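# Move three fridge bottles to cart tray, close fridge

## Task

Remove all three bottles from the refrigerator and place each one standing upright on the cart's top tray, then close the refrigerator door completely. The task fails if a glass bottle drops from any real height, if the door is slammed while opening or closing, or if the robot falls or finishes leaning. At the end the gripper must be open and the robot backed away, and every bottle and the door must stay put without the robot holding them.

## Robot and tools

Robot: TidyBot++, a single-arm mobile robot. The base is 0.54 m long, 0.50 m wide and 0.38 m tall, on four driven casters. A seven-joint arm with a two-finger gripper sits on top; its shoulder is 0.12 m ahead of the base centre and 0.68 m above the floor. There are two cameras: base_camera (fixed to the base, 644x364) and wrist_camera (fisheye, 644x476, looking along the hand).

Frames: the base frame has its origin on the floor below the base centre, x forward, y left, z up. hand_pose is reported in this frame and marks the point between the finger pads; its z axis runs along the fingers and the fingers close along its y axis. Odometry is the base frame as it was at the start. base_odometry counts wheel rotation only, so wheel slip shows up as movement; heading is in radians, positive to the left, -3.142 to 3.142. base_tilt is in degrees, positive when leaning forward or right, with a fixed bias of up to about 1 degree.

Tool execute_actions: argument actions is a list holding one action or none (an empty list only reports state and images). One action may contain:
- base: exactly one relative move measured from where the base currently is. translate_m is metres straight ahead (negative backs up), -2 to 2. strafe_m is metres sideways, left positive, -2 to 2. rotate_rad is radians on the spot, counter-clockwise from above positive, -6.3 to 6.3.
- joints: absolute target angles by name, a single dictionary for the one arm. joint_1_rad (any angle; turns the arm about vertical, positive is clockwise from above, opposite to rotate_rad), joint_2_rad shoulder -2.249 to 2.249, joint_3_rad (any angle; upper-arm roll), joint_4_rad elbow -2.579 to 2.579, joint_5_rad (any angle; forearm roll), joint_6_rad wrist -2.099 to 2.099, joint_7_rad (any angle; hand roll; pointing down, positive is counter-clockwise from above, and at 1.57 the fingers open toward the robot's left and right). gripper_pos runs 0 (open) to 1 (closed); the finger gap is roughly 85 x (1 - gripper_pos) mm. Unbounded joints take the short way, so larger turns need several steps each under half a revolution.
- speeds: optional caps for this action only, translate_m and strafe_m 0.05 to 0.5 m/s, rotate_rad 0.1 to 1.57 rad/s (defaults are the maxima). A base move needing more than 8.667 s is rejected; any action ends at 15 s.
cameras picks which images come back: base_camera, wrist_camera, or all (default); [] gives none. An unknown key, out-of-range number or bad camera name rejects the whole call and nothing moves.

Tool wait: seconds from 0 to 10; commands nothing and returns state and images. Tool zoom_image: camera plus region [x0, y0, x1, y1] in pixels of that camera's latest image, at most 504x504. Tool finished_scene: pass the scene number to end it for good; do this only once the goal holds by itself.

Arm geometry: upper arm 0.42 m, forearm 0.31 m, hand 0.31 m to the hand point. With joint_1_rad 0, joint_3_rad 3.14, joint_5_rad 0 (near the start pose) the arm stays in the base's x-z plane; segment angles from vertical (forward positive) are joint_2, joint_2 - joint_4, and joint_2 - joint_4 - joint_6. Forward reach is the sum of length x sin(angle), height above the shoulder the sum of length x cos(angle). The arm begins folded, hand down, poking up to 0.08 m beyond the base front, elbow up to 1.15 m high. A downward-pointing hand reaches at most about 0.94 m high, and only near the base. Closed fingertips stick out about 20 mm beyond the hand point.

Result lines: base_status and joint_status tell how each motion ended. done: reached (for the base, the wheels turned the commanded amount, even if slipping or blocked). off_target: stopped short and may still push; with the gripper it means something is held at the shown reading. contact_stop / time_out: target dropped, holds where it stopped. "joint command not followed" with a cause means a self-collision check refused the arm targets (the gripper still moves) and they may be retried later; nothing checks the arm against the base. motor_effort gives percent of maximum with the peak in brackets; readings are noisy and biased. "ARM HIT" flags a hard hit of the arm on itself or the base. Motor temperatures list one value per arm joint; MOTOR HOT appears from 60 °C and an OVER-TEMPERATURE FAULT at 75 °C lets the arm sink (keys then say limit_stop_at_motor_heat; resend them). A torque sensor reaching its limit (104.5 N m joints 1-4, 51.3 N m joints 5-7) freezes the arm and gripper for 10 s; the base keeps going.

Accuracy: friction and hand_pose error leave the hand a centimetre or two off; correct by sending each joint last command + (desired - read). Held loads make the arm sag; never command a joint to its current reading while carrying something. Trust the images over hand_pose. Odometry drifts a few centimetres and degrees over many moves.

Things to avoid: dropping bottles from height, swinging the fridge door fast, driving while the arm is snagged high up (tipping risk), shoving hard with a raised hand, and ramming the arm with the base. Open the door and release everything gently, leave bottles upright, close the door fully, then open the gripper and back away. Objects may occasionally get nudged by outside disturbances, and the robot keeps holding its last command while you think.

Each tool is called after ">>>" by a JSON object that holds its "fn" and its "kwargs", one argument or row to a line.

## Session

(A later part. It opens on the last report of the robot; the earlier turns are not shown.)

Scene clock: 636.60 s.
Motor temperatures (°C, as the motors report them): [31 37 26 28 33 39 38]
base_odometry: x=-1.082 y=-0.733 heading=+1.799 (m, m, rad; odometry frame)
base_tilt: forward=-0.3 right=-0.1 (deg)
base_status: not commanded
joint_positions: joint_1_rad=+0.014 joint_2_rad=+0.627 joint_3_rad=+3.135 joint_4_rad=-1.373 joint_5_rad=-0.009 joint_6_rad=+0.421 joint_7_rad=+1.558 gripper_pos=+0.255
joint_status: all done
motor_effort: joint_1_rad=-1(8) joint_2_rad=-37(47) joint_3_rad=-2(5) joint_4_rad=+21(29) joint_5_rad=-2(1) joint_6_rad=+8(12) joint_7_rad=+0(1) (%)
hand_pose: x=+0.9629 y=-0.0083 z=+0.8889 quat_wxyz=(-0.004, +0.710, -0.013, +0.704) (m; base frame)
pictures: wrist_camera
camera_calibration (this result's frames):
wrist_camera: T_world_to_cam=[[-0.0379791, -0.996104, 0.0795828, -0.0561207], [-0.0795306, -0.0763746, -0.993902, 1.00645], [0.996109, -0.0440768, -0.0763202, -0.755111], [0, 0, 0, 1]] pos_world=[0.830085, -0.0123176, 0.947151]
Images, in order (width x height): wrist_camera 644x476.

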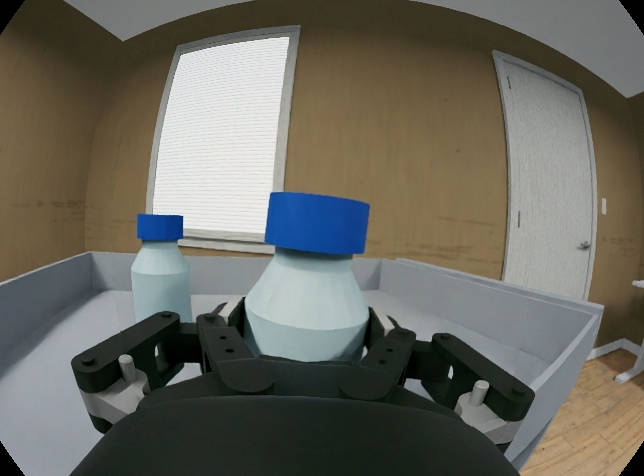

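>>> {"fn": "execute_actions", "kwargs": {
  "actions": [
    {"joints":{"gripper_pos":0}}
  ],
  "cameras": ["wrist_camera"]
}}

>>> {"fn": "execute_actions", "kwargs": {
  "actions": [
    {"joints":{"joint_2_rad":0.42,"joint_4_rad":-1.15,"joint_6_rad":0.15}}
  ],
  "cameras": []
}}

>>> {"fn": "execute_actions", "kwargs": {
  "actions": [
    {"base":{"translate_m":-0.25},"joints":{"joint_6_rad":-0.5}}
  ]
}}

Scene clock: 659.93 s.
Motor temperatures (°C, as the motors report them): [31 37 26 28 33 39 38]
base_odometry: x=-1.082 y=-0.733 heading=+1.799 (m, m, rad; odometry frame)
base_tilt: forward=-0.4 right=-0.2 (deg)
base_status: not commanded
joint_positions: joint_1_rad=+0.014 joint_2_rad=+0.628 joint_3_rad=+3.135 joint_4_rad=-1.373 joint_5_rad=-0.009 joint_6_rad=+0.424 joint_7_rad=+1.558 gripper_pos=+0.000
joint_status: all done
motor_effort: joint_1_rad=-1(3) joint_2_rad=-37(38) joint_3_rad=-1(1) joint_4_rad=+20(22) joint_5_rad=-2(2) joint_6_rad=+8(9) joint_7_rad=+0(0) (%)
hand_pose: x=+0.9631 y=-0.0076 z=+0.8892 quat_wxyz=(-0.004, +0.709, -0.013, +0.705) (m; base frame)
pictures: wrist_camera
camera_calibration (this result's frames):
wrist_camera: T_world_to_cam=[[-0.0373741, -0.99612, 0.0796725, -0.0561042], [-0.0769855, -0.0766211, -0.994084, 1.00447], [0.996331, -0.0432866, -0.0738231, -0.757709], [0, 0, 0, 1]] pos_world=[0.830162, -0.0117215, 0.947062]
Images, in order (width x height): wrist_camera 644x476.

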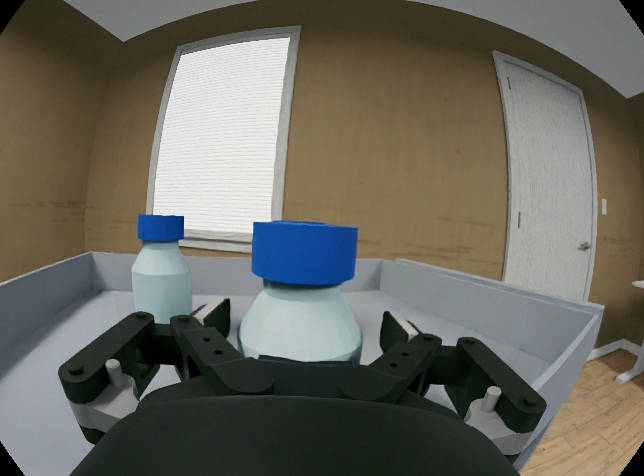

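Scene clock: 661.70 s.
Motor temperatures (°C, as the motors report them): [31 37 26 28 33 39 38]
base_odometry: x=-1.082 y=-0.733 heading=+1.799 (m, m, rad; odometry frame)
base_tilt: forward=-0.3 right=-0.2 (deg)
base_status: not commanded
joint_positions: joint_1_rad=+0.014 joint_2_rad=+0.420 joint_3_rad=+3.135 joint_4_rad=-1.157 joint_5_rad=-0.009 joint_6_rad=+0.181 joint_7_rad=+1.558 gripper_pos=+0.000
joint_status: all done
motor_effort: joint_1_rad=-1(0) joint_2_rad=-35(45) joint_3_rad=-1(1) joint_4_rad=+24(26) joint_5_rad=-1(1) joint_6_rad=+8(10) joint_7_rad=+0(0) (%)
hand_pose: x=+0.9114 y=-0.0064 z=+1.1183 quat_wxyz=(-0.005, +0.643, -0.011, +0.766) (m; base frame)
pictures: none
No camera images: the call's "cameras" was empty. Leave "cameras" out to get every camera's image.

Scene clock: 663.50 s.
Motor temperatures (°C, as the motors report them): [31 37 26 28 33 39 38]
base_odometry: x=-1.026 y=-0.977 heading=+1.798 (m, m, rad; odometry frame)
base_tilt: forward=-0.3 right=-0.2 (deg)
base_status: done
joint_positions: joint_1_rad=+0.014 joint_2_rad=+0.414 joint_3_rad=+3.135 joint_4_rad=-1.156 joint_5_rad=-0.009 joint_6_rad=-0.489 joint_7_rad=+1.558 gripper_pos=+0.000
joint_status: all done
motor_effort: joint_1_rad=+0(1) joint_2_rad=-34(38) joint_3_rad=-1(2) joint_4_rad=+23(26) joint_5_rad=-1(2) joint_6_rad=+8(9) joint_7_rad=+0(1) (%)
hand_pose: x=+0.8774 y=-0.0038 z=+0.9211 quat_wxyz=(-0.006, +0.857, -0.012, +0.515) (m; base frame)
pictures: base_camera, wrist_camera
camera_calibration (this result's frames):
wrist_camera: T_world_to_cam=[[0.0122687, -0.996605, 0.0814145, -0.103209], [-0.528613, -0.0755773, -0.845492, 1.28929], [0.848774, -0.0326637, -0.527745, -0.122185], [0, 0, 0, 1]] pos_world=[0.786509, -0.00940889, 1.034]
Images, in order (width x height): base_camera 644x364, wrist_camera 644x476.

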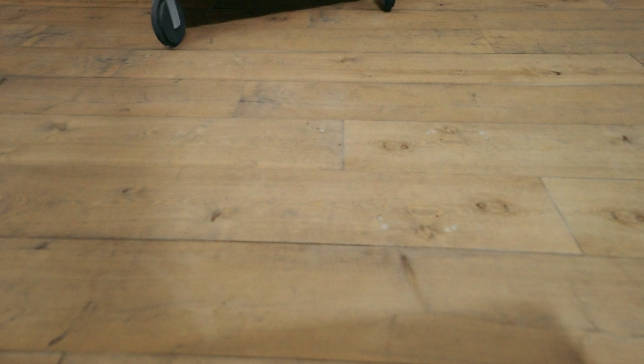

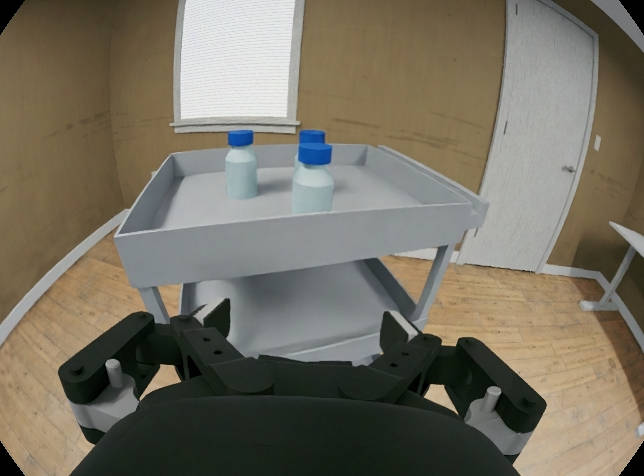

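All upright. Now fold and turn to the fridge.

>>> {"fn": "execute_actions", "kwargs": {
  "actions": [
    {"joints":{"joint_1_rad":0,"joint_2_rad":-0.38,"joint_4_rad":-2.55,"joint_6_rad":0.5,"gripper_pos":1}}
  ],
  "cameras": []
}}

>>> {"fn": "execute_actions", "kwargs": {
  "actions": [
    {"base":{"rotate_rad":-2.97}}
  ]
}}

Scene clock: 674.53 s.
Motor temperatures (°C, as the motors report them): [31 36 26 28 33 39 38]
base_odometry: x=-1.026 y=-0.977 heading=+1.798 (m, m, rad; odometry frame)
base_tilt: forward=-0.3 right=-0.2 (deg)
base_status: not commanded
joint_positions: joint_1_rad=+0.014 joint_2_rad=-0.372 joint_3_rad=+3.135 joint_4_rad=-2.526 joint_5_rad=-0.009 joint_6_rad=+0.467 joint_7_rad=+1.558 gripper_pos=+0.999
joint_status: all done
motor_effort: joint_1_rad=+0(0) joint_2_rad=-6(34) joint_3_rad=+0(1) joint_4_rad=+21(23) joint_5_rad=-1(2) joint_6_rad=+9(9) joint_7_rad=+1(0) (%)
hand_pose: x=+0.5377 y=-0.0026 z=+0.8646 quat_wxyz=(-0.002, +0.747, -0.011, +0.665) (m; base frame)
pictures: none
No camera images: the call's "cameras" was empty. Leave "cameras" out to get every camera's image.

Scene clock: 677.73 s.
Motor temperatures (°C, as the motors report them): [31 36 26 28 33 39 38]
base_odometry: x=-1.026 y=-0.977 heading=-1.171 (m, m, rad; odometry frame)
base_tilt: forward=-0.3 right=-0.1 (deg)
base_status: done
joint_positions: joint_1_rad=+0.014 joint_2_rad=-0.372 joint_3_rad=+3.135 joint_4_rad=-2.526 joint_5_rad=-0.009 joint_6_rad=+0.468 joint_7_rad=+1.558 gripper_pos=+0.999
joint_status: not commanded
motor_effort: joint_1_rad=-1(0) joint_2_rad=-5(6) joint_3_rad=+0(1) joint_4_rad=+21(21) joint_5_rad=-1(1) joint_6_rad=+9(9) joint_7_rad=+0(0) (%)
hand_pose: x=+0.5377 y=-0.0026 z=+0.8648 quat_wxyz=(-0.002, +0.747, -0.011, +0.665) (m; base frame)
pictures: base_camera, wrist_camera
camera_calibration (this result's frames):
wrist_camera: T_world_to_cam=[[-0.0275952, -0.995676, 0.0887052, -0.0781138], [-0.184835, -0.0821265, -0.979332, 0.993096], [0.982382, -0.0434207, -0.181769, -0.234665], [0, 0, 0, 1]] pos_world=[0.411934, -0.00640592, 0.936845]
Images, in order (width x height): base_camera 644x364, wrist_camera 644x476.

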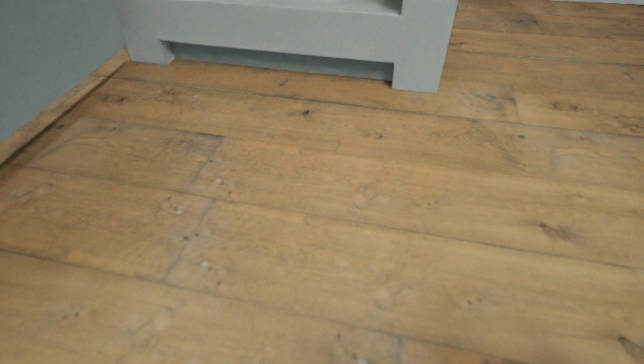

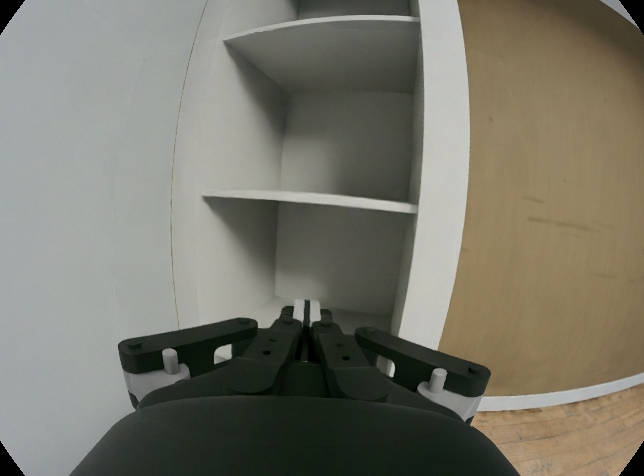

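>>> {"fn": "execute_actions", "kwargs": {
  "actions": [
    {"base":{"translate_m":-0.6}}
  ],
  "cameras": []
}}

>>> {"fn": "execute_actions", "kwargs": {
  "actions": [
    {"base":{"strafe_m":0.6}}
  ]
}}

Scene clock: 693.40 s.
Motor temperatures (°C, as the motors report them): [31 36 26 28 33 39 38]
base_odometry: x=-1.258 y=-0.424 heading=-1.172 (m, m, rad; odometry frame)
base_tilt: forward=-0.4 right=-0.1 (deg)
base_status: done
joint_positions: joint_1_rad=+0.014 joint_2_rad=-0.377 joint_3_rad=+3.135 joint_4_rad=-2.527 joint_5_rad=-0.009 joint_6_rad=+0.469 joint_7_rad=+1.558 gripper_pos=+0.999
joint_status: not commanded
motor_effort: joint_1_rad=+0(0) joint_2_rad=-5(9) joint_3_rad=+0(0) joint_4_rad=+21(22) joint_5_rad=-2(1) joint_6_rad=+8(9) joint_7_rad=+0(0) (%)
hand_pose: x=+0.5366 y=-0.0026 z=+0.8667 quat_wxyz=(-0.002, +0.745, -0.011, +0.667) (m; base frame)
pictures: none
No camera images: the call's "cameras" was empty. Leave "cameras" out to get every camera's image.

Scene clock: 695.97 s.
Motor temperatures (°C, as the motors report them): [31 36 26 28 33 39 38]
base_odometry: x=-0.706 y=-0.190 heading=-1.171 (m, m, rad; odometry frame)
base_tilt: forward=-0.3 right=-0.2 (deg)
base_status: done
joint_positions: joint_1_rad=+0.014 joint_2_rad=-0.377 joint_3_rad=+3.135 joint_4_rad=-2.527 joint_5_rad=-0.009 joint_6_rad=+0.469 joint_7_rad=+1.558 gripper_pos=+0.999
joint_status: not commanded
motor_effort: joint_1_rad=+0(2) joint_2_rad=-6(6) joint_3_rad=+0(3) joint_4_rad=+21(21) joint_5_rad=-1(0) joint_6_rad=+9(9) joint_7_rad=+0(0) (%)
hand_pose: x=+0.5366 y=-0.0026 z=+0.8668 quat_wxyz=(-0.002, +0.745, -0.011, +0.667) (m; base frame)
pictures: base_camera, wrist_camera
camera_calibration (this result's frames):
wrist_camera: T_world_to_cam=[[-0.0281209, -0.995668, 0.0886211, -0.077968], [-0.179397, -0.0821898, -0.980337, 0.992796], [0.983375, -0.0434663, -0.176309, -0.23847], [0, 0, 0, 1]] pos_world=[0.410418, -0.00639798, 0.93814]
Images, in order (width x height): base_camera 644x364, wrist_camera 644x476.

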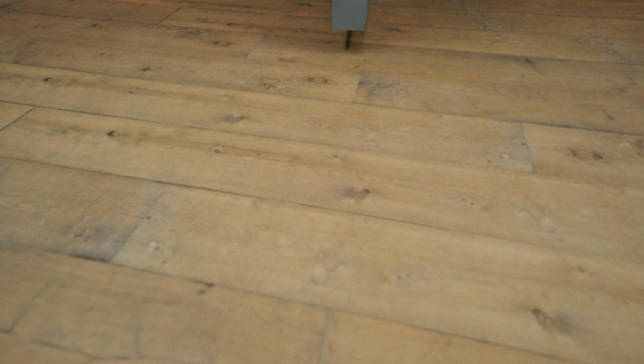

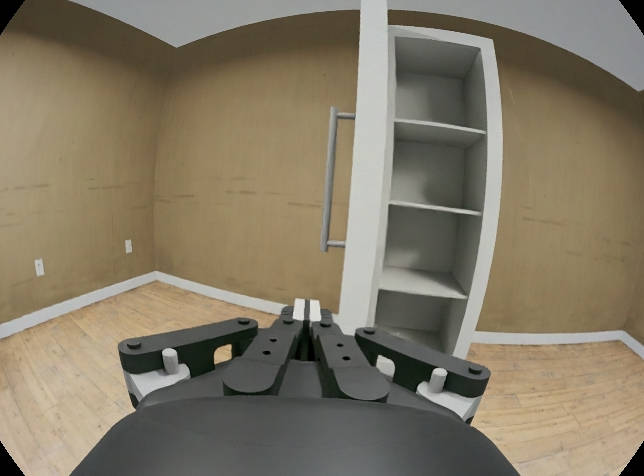

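>>> {"fn": "execute_actions", "kwargs": {
  "actions": [
    {"base":{"strafe_m":0.14}}
  ],
  "cameras": []
}}

>>> {"fn": "execute_actions", "kwargs": {
  "actions": [
    {"base":{"translate_m":0.5}}
  ]
}}

Scene clock: 703.83 s.
Motor temperatures (°C, as the motors report them): [31 35 26 28 33 39 38]
base_odometry: x=-0.577 y=-0.136 heading=-1.171 (m, m, rad; odometry frame)
base_tilt: forward=-0.3 right=-0.2 (deg)
base_status: done
joint_positions: joint_1_rad=+0.014 joint_2_rad=-0.377 joint_3_rad=+3.135 joint_4_rad=-2.527 joint_5_rad=-0.009 joint_6_rad=+0.469 joint_7_rad=+1.558 gripper_pos=+0.999
joint_status: not commanded
motor_effort: joint_1_rad=-1(0) joint_2_rad=-6(6) joint_3_rad=-1(1) joint_4_rad=+21(21) joint_5_rad=-1(2) joint_6_rad=+9(9) joint_7_rad=+0(0) (%)
hand_pose: x=+0.5366 y=-0.0026 z=+0.8668 quat_wxyz=(-0.002, +0.745, -0.011, +0.667) (m; base frame)
pictures: none
No camera images: the call's "cameras" was empty. Leave "cameras" out to get every camera's image.

Scene clock: 706.20 s.
Motor temperatures (°C, as the motors report them): [31 35 26 28 33 39 38]
base_odometry: x=-0.382 y=-0.596 heading=-1.171 (m, m, rad; odometry frame)
base_tilt: forward=-0.3 right=-0.2 (deg)
base_status: done
joint_positions: joint_1_rad=+0.014 joint_2_rad=-0.375 joint_3_rad=+3.135 joint_4_rad=-2.527 joint_5_rad=-0.009 joint_6_rad=+0.470 joint_7_rad=+1.558 gripper_pos=+0.999
joint_status: not commanded
motor_effort: joint_1_rad=+0(1) joint_2_rad=-6(8) joint_3_rad=+0(0) joint_4_rad=+21(21) joint_5_rad=-1(1) joint_6_rad=+9(9) joint_7_rad=+0(0) (%)
hand_pose: x=+0.5369 y=-0.0026 z=+0.8657 quat_wxyz=(-0.002, +0.746, -0.011, +0.666) (m; base frame)
pictures: base_camera, wrist_camera
camera_calibration (this result's frames):
wrist_camera: T_world_to_cam=[[-0.0279356, -0.995671, 0.0886551, -0.0780039], [-0.181485, -0.0821639, -0.979955, 0.992619], [0.982997, -0.0434651, -0.178404, -0.236884], [0, 0, 0, 1]] pos_world=[0.410823, -0.00640499, 0.937377]
Images, in order (width x height): base_camera 644x364, wrist_camera 644x476.

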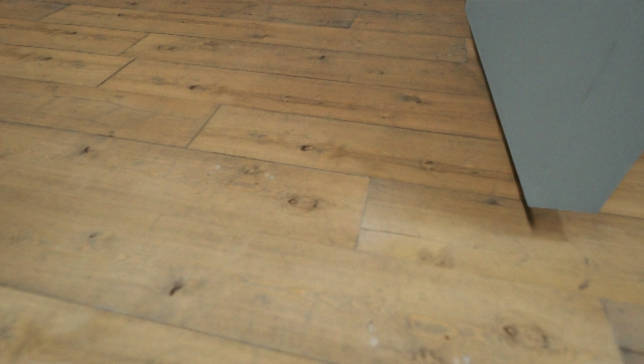

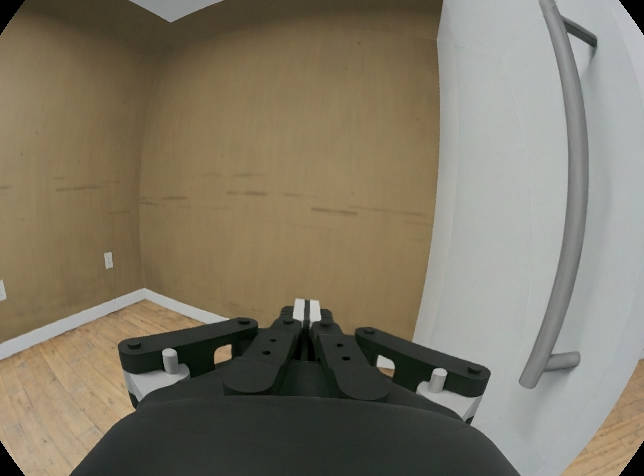

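>>> {"fn": "execute_actions", "kwargs": {
  "actions": [
    {"base":{"strafe_m":-0.5},"speeds":{"strafe_m":0.1}}
  ]
}}

Scene clock: 716.90 s.
Motor temperatures (°C, as the motors report them): [31 35 26 28 33 39 38]
base_odometry: x=-0.842 y=-0.791 heading=-1.171 (m, m, rad; odometry frame)
base_tilt: forward=-0.3 right=-0.2 (deg)
base_status: done
joint_positions: joint_1_rad=+0.006 joint_2_rad=-0.372 joint_3_rad=+3.147 joint_4_rad=-2.568 joint_5_rad=-0.007 joint_6_rad=+0.484 joint_7_rad=+1.558 gripper_pos=+0.999
joint_status: not commanded
motor_effort: joint_1_rad=-1(11) joint_2_rad=-5(24) joint_3_rad=+0(14) joint_4_rad=+21(34) joint_5_rad=-2(7) joint_6_rad=+9(25) joint_7_rad=+0(2) (%)
hand_pose: x=+0.5294 y=-0.0045 z=+0.8461 quat_wxyz=(-0.002, +0.755, -0.013, +0.656) (m; base frame)
pictures: base_camera, wrist_camera
camera_calibration (this result's frames):
wrist_camera: T_world_to_cam=[[-0.0277716, -0.995865, 0.0864972, -0.0765683], [-0.209852, -0.078794, -0.974553, 0.982371], [0.977339, -0.0452165, -0.206796, -0.206066], [0, 0, 0, 1]] pos_world=[0.405422, -0.00816429, 0.921382]
Images, in order (width x height): base_camera 644x364, wrist_camera 644x476.

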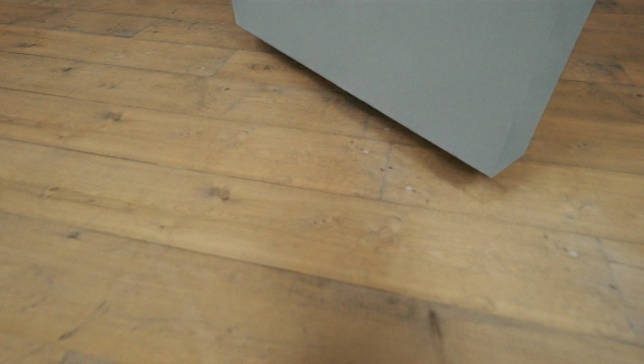

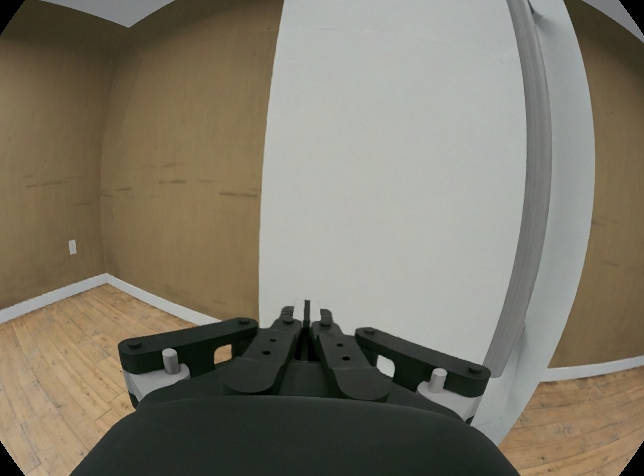

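Door about half closed; push forward slowly.

>>> {"fn": "execute_actions", "kwargs": {
  "actions": [
    {"base":{"translate_m":0.3},"speeds":{"translate_m":0.08}}
  ]
}}

Scene clock: 725.33 s.
Motor temperatures (°C, as the motors report them): [31 35 26 28 33 39 38]
base_odometry: x=-0.726 y=-1.068 heading=-1.171 (m, m, rad; odometry frame)
base_tilt: forward=-0.3 right=-0.2 (deg)
base_status: done
joint_positions: joint_1_rad=+0.006 joint_2_rad=-0.376 joint_3_rad=+3.147 joint_4_rad=-2.568 joint_5_rad=-0.007 joint_6_rad=+0.484 joint_7_rad=+1.558 gripper_pos=+0.999
joint_status: not commanded
motor_effort: joint_1_rad=-1(1) joint_2_rad=-5(7) joint_3_rad=+0(0) joint_4_rad=+20(21) joint_5_rad=-1(1) joint_6_rad=+9(9) joint_7_rad=+0(0) (%)
hand_pose: x=+0.5287 y=-0.0045 z=+0.8478 quat_wxyz=(-0.002, +0.754, -0.013, +0.657) (m; base frame)
pictures: base_camera, wrist_camera
camera_calibration (this result's frames):
wrist_camera: T_world_to_cam=[[-0.0281219, -0.995863, 0.086408, -0.0764659], [-0.2059, -0.0788176, -0.975394, 0.982477], [0.978169, -0.0452213, -0.202832, -0.208871], [0, 0, 0, 1]] pos_world=[0.404453, -0.00815855, 0.922543]
Images, in order (width x height): base_camera 644x364, wrist_camera 644x476.

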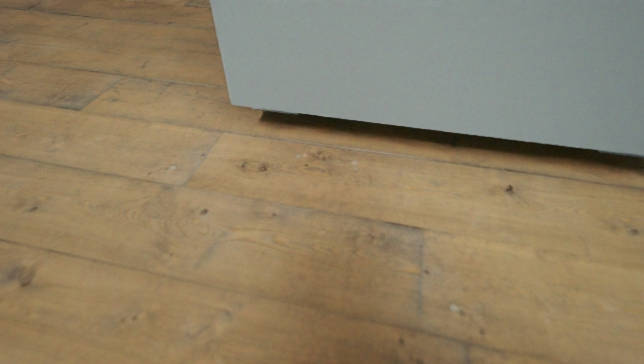

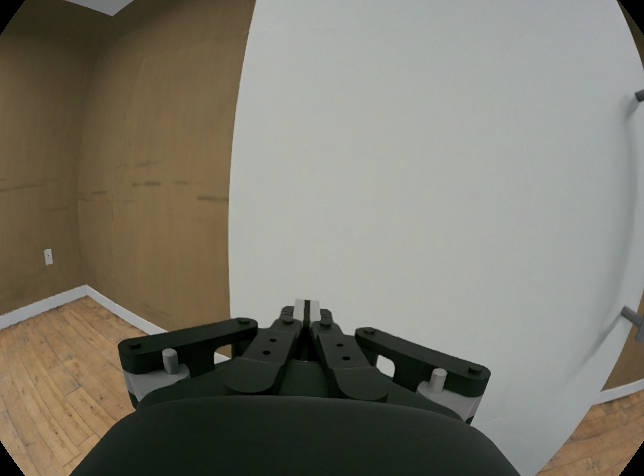

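>>> {"fn": "execute_actions", "kwargs": {
  "actions": [
    {"base":{"translate_m":0.2},"speeds":{"translate_m":0.06}}
  ],
  "cameras": ["base_camera"]
}}

Scene clock: 736.83 s.
Motor temperatures (°C, as the motors report them): [31 34 26 28 33 40 38]
base_odometry: x=-0.649 y=-1.249 heading=-1.174 (m, m, rad; odometry frame)
base_tilt: forward=-0.4 right=-0.2 (deg)
base_status: translate_m time_out (by the wheels' count: +0.197 of +0.200)
joint_positions: joint_1_rad=+0.000 joint_2_rad=-0.491 joint_3_rad=+3.127 joint_4_rad=-2.589 joint_5_rad=-0.007 joint_6_rad=+0.407 joint_7_rad=+1.558 gripper_pos=+0.999
joint_status: not commanded
motor_effort: joint_1_rad=+3(4) joint_2_rad=+18(24) joint_3_rad=+4(6) joint_4_rad=+26(33) joint_5_rad=-2(2) joint_6_rad=+18(31) joint_7_rad=+0(1) (%)
hand_pose: x=+0.5013 y=+0.0070 z=+0.8573 quat_wxyz=(-0.007, +0.748, +0.000, +0.663) (m; base frame)
pictures: base_camera
Images, in order (width x height): base_camera 644x364.

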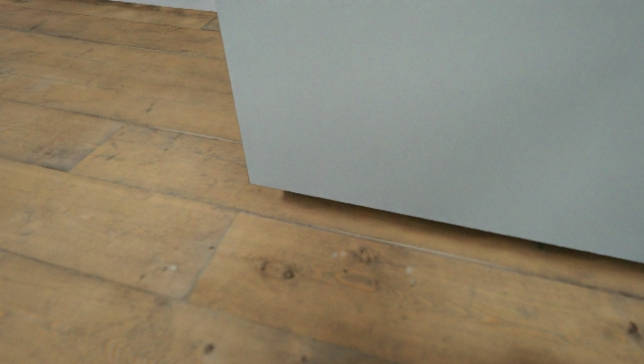

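Pushed against it — shut. Back away.

>>> {"fn": "execute_actions", "kwargs": {
  "actions": [
    {"base":{"translate_m":-0.45}}
  ],
  "cameras": ["wrist_camera"]
}}

Scene clock: 743.93 s.
Motor temperatures (°C, as the motors report them): [31 34 26 28 33 40 38]
base_odometry: x=-0.823 y=-0.834 heading=-1.173 (m, m, rad; odometry frame)
base_tilt: forward=-0.3 right=-0.2 (deg)
base_status: done
joint_positions: joint_1_rad=-0.002 joint_2_rad=-0.378 joint_3_rad=+3.134 joint_4_rad=-2.567 joint_5_rad=-0.007 joint_6_rad=+0.477 joint_7_rad=+1.558 gripper_pos=+0.999
joint_status: not commanded
motor_effort: joint_1_rad=+0(4) joint_2_rad=-5(19) joint_3_rad=+0(6) joint_4_rad=+20(26) joint_5_rad=-1(4) joint_6_rad=+9(16) joint_7_rad=+0(0) (%)
hand_pose: x=+0.5279 y=+0.0043 z=+0.8470 quat_wxyz=(-0.007, +0.755, -0.004, +0.656) (m; base frame)
pictures: wrist_camera
camera_calibration (this result's frames):
wrist_camera: T_world_to_cam=[[-0.00844869, -0.995801, 0.0911506, -0.0821281], [-0.208048, -0.0874086, -0.974205, 0.982333], [0.978082, -0.0271945, -0.206436, -0.204824], [0, 0, 0, 1]] pos_world=[0.404014, -0.00148897, 0.922197]
Images, in order (width x height): wrist_camera 644x476.

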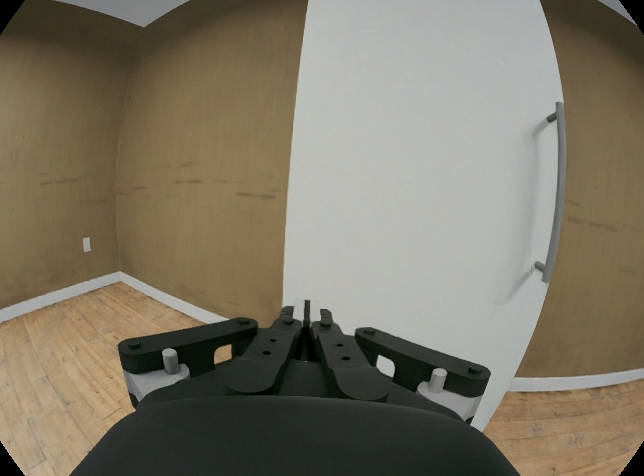

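>>> {"fn": "finished_scene", "kwargs": {
  "scene": 2
}}

The scene is finished: the task was done.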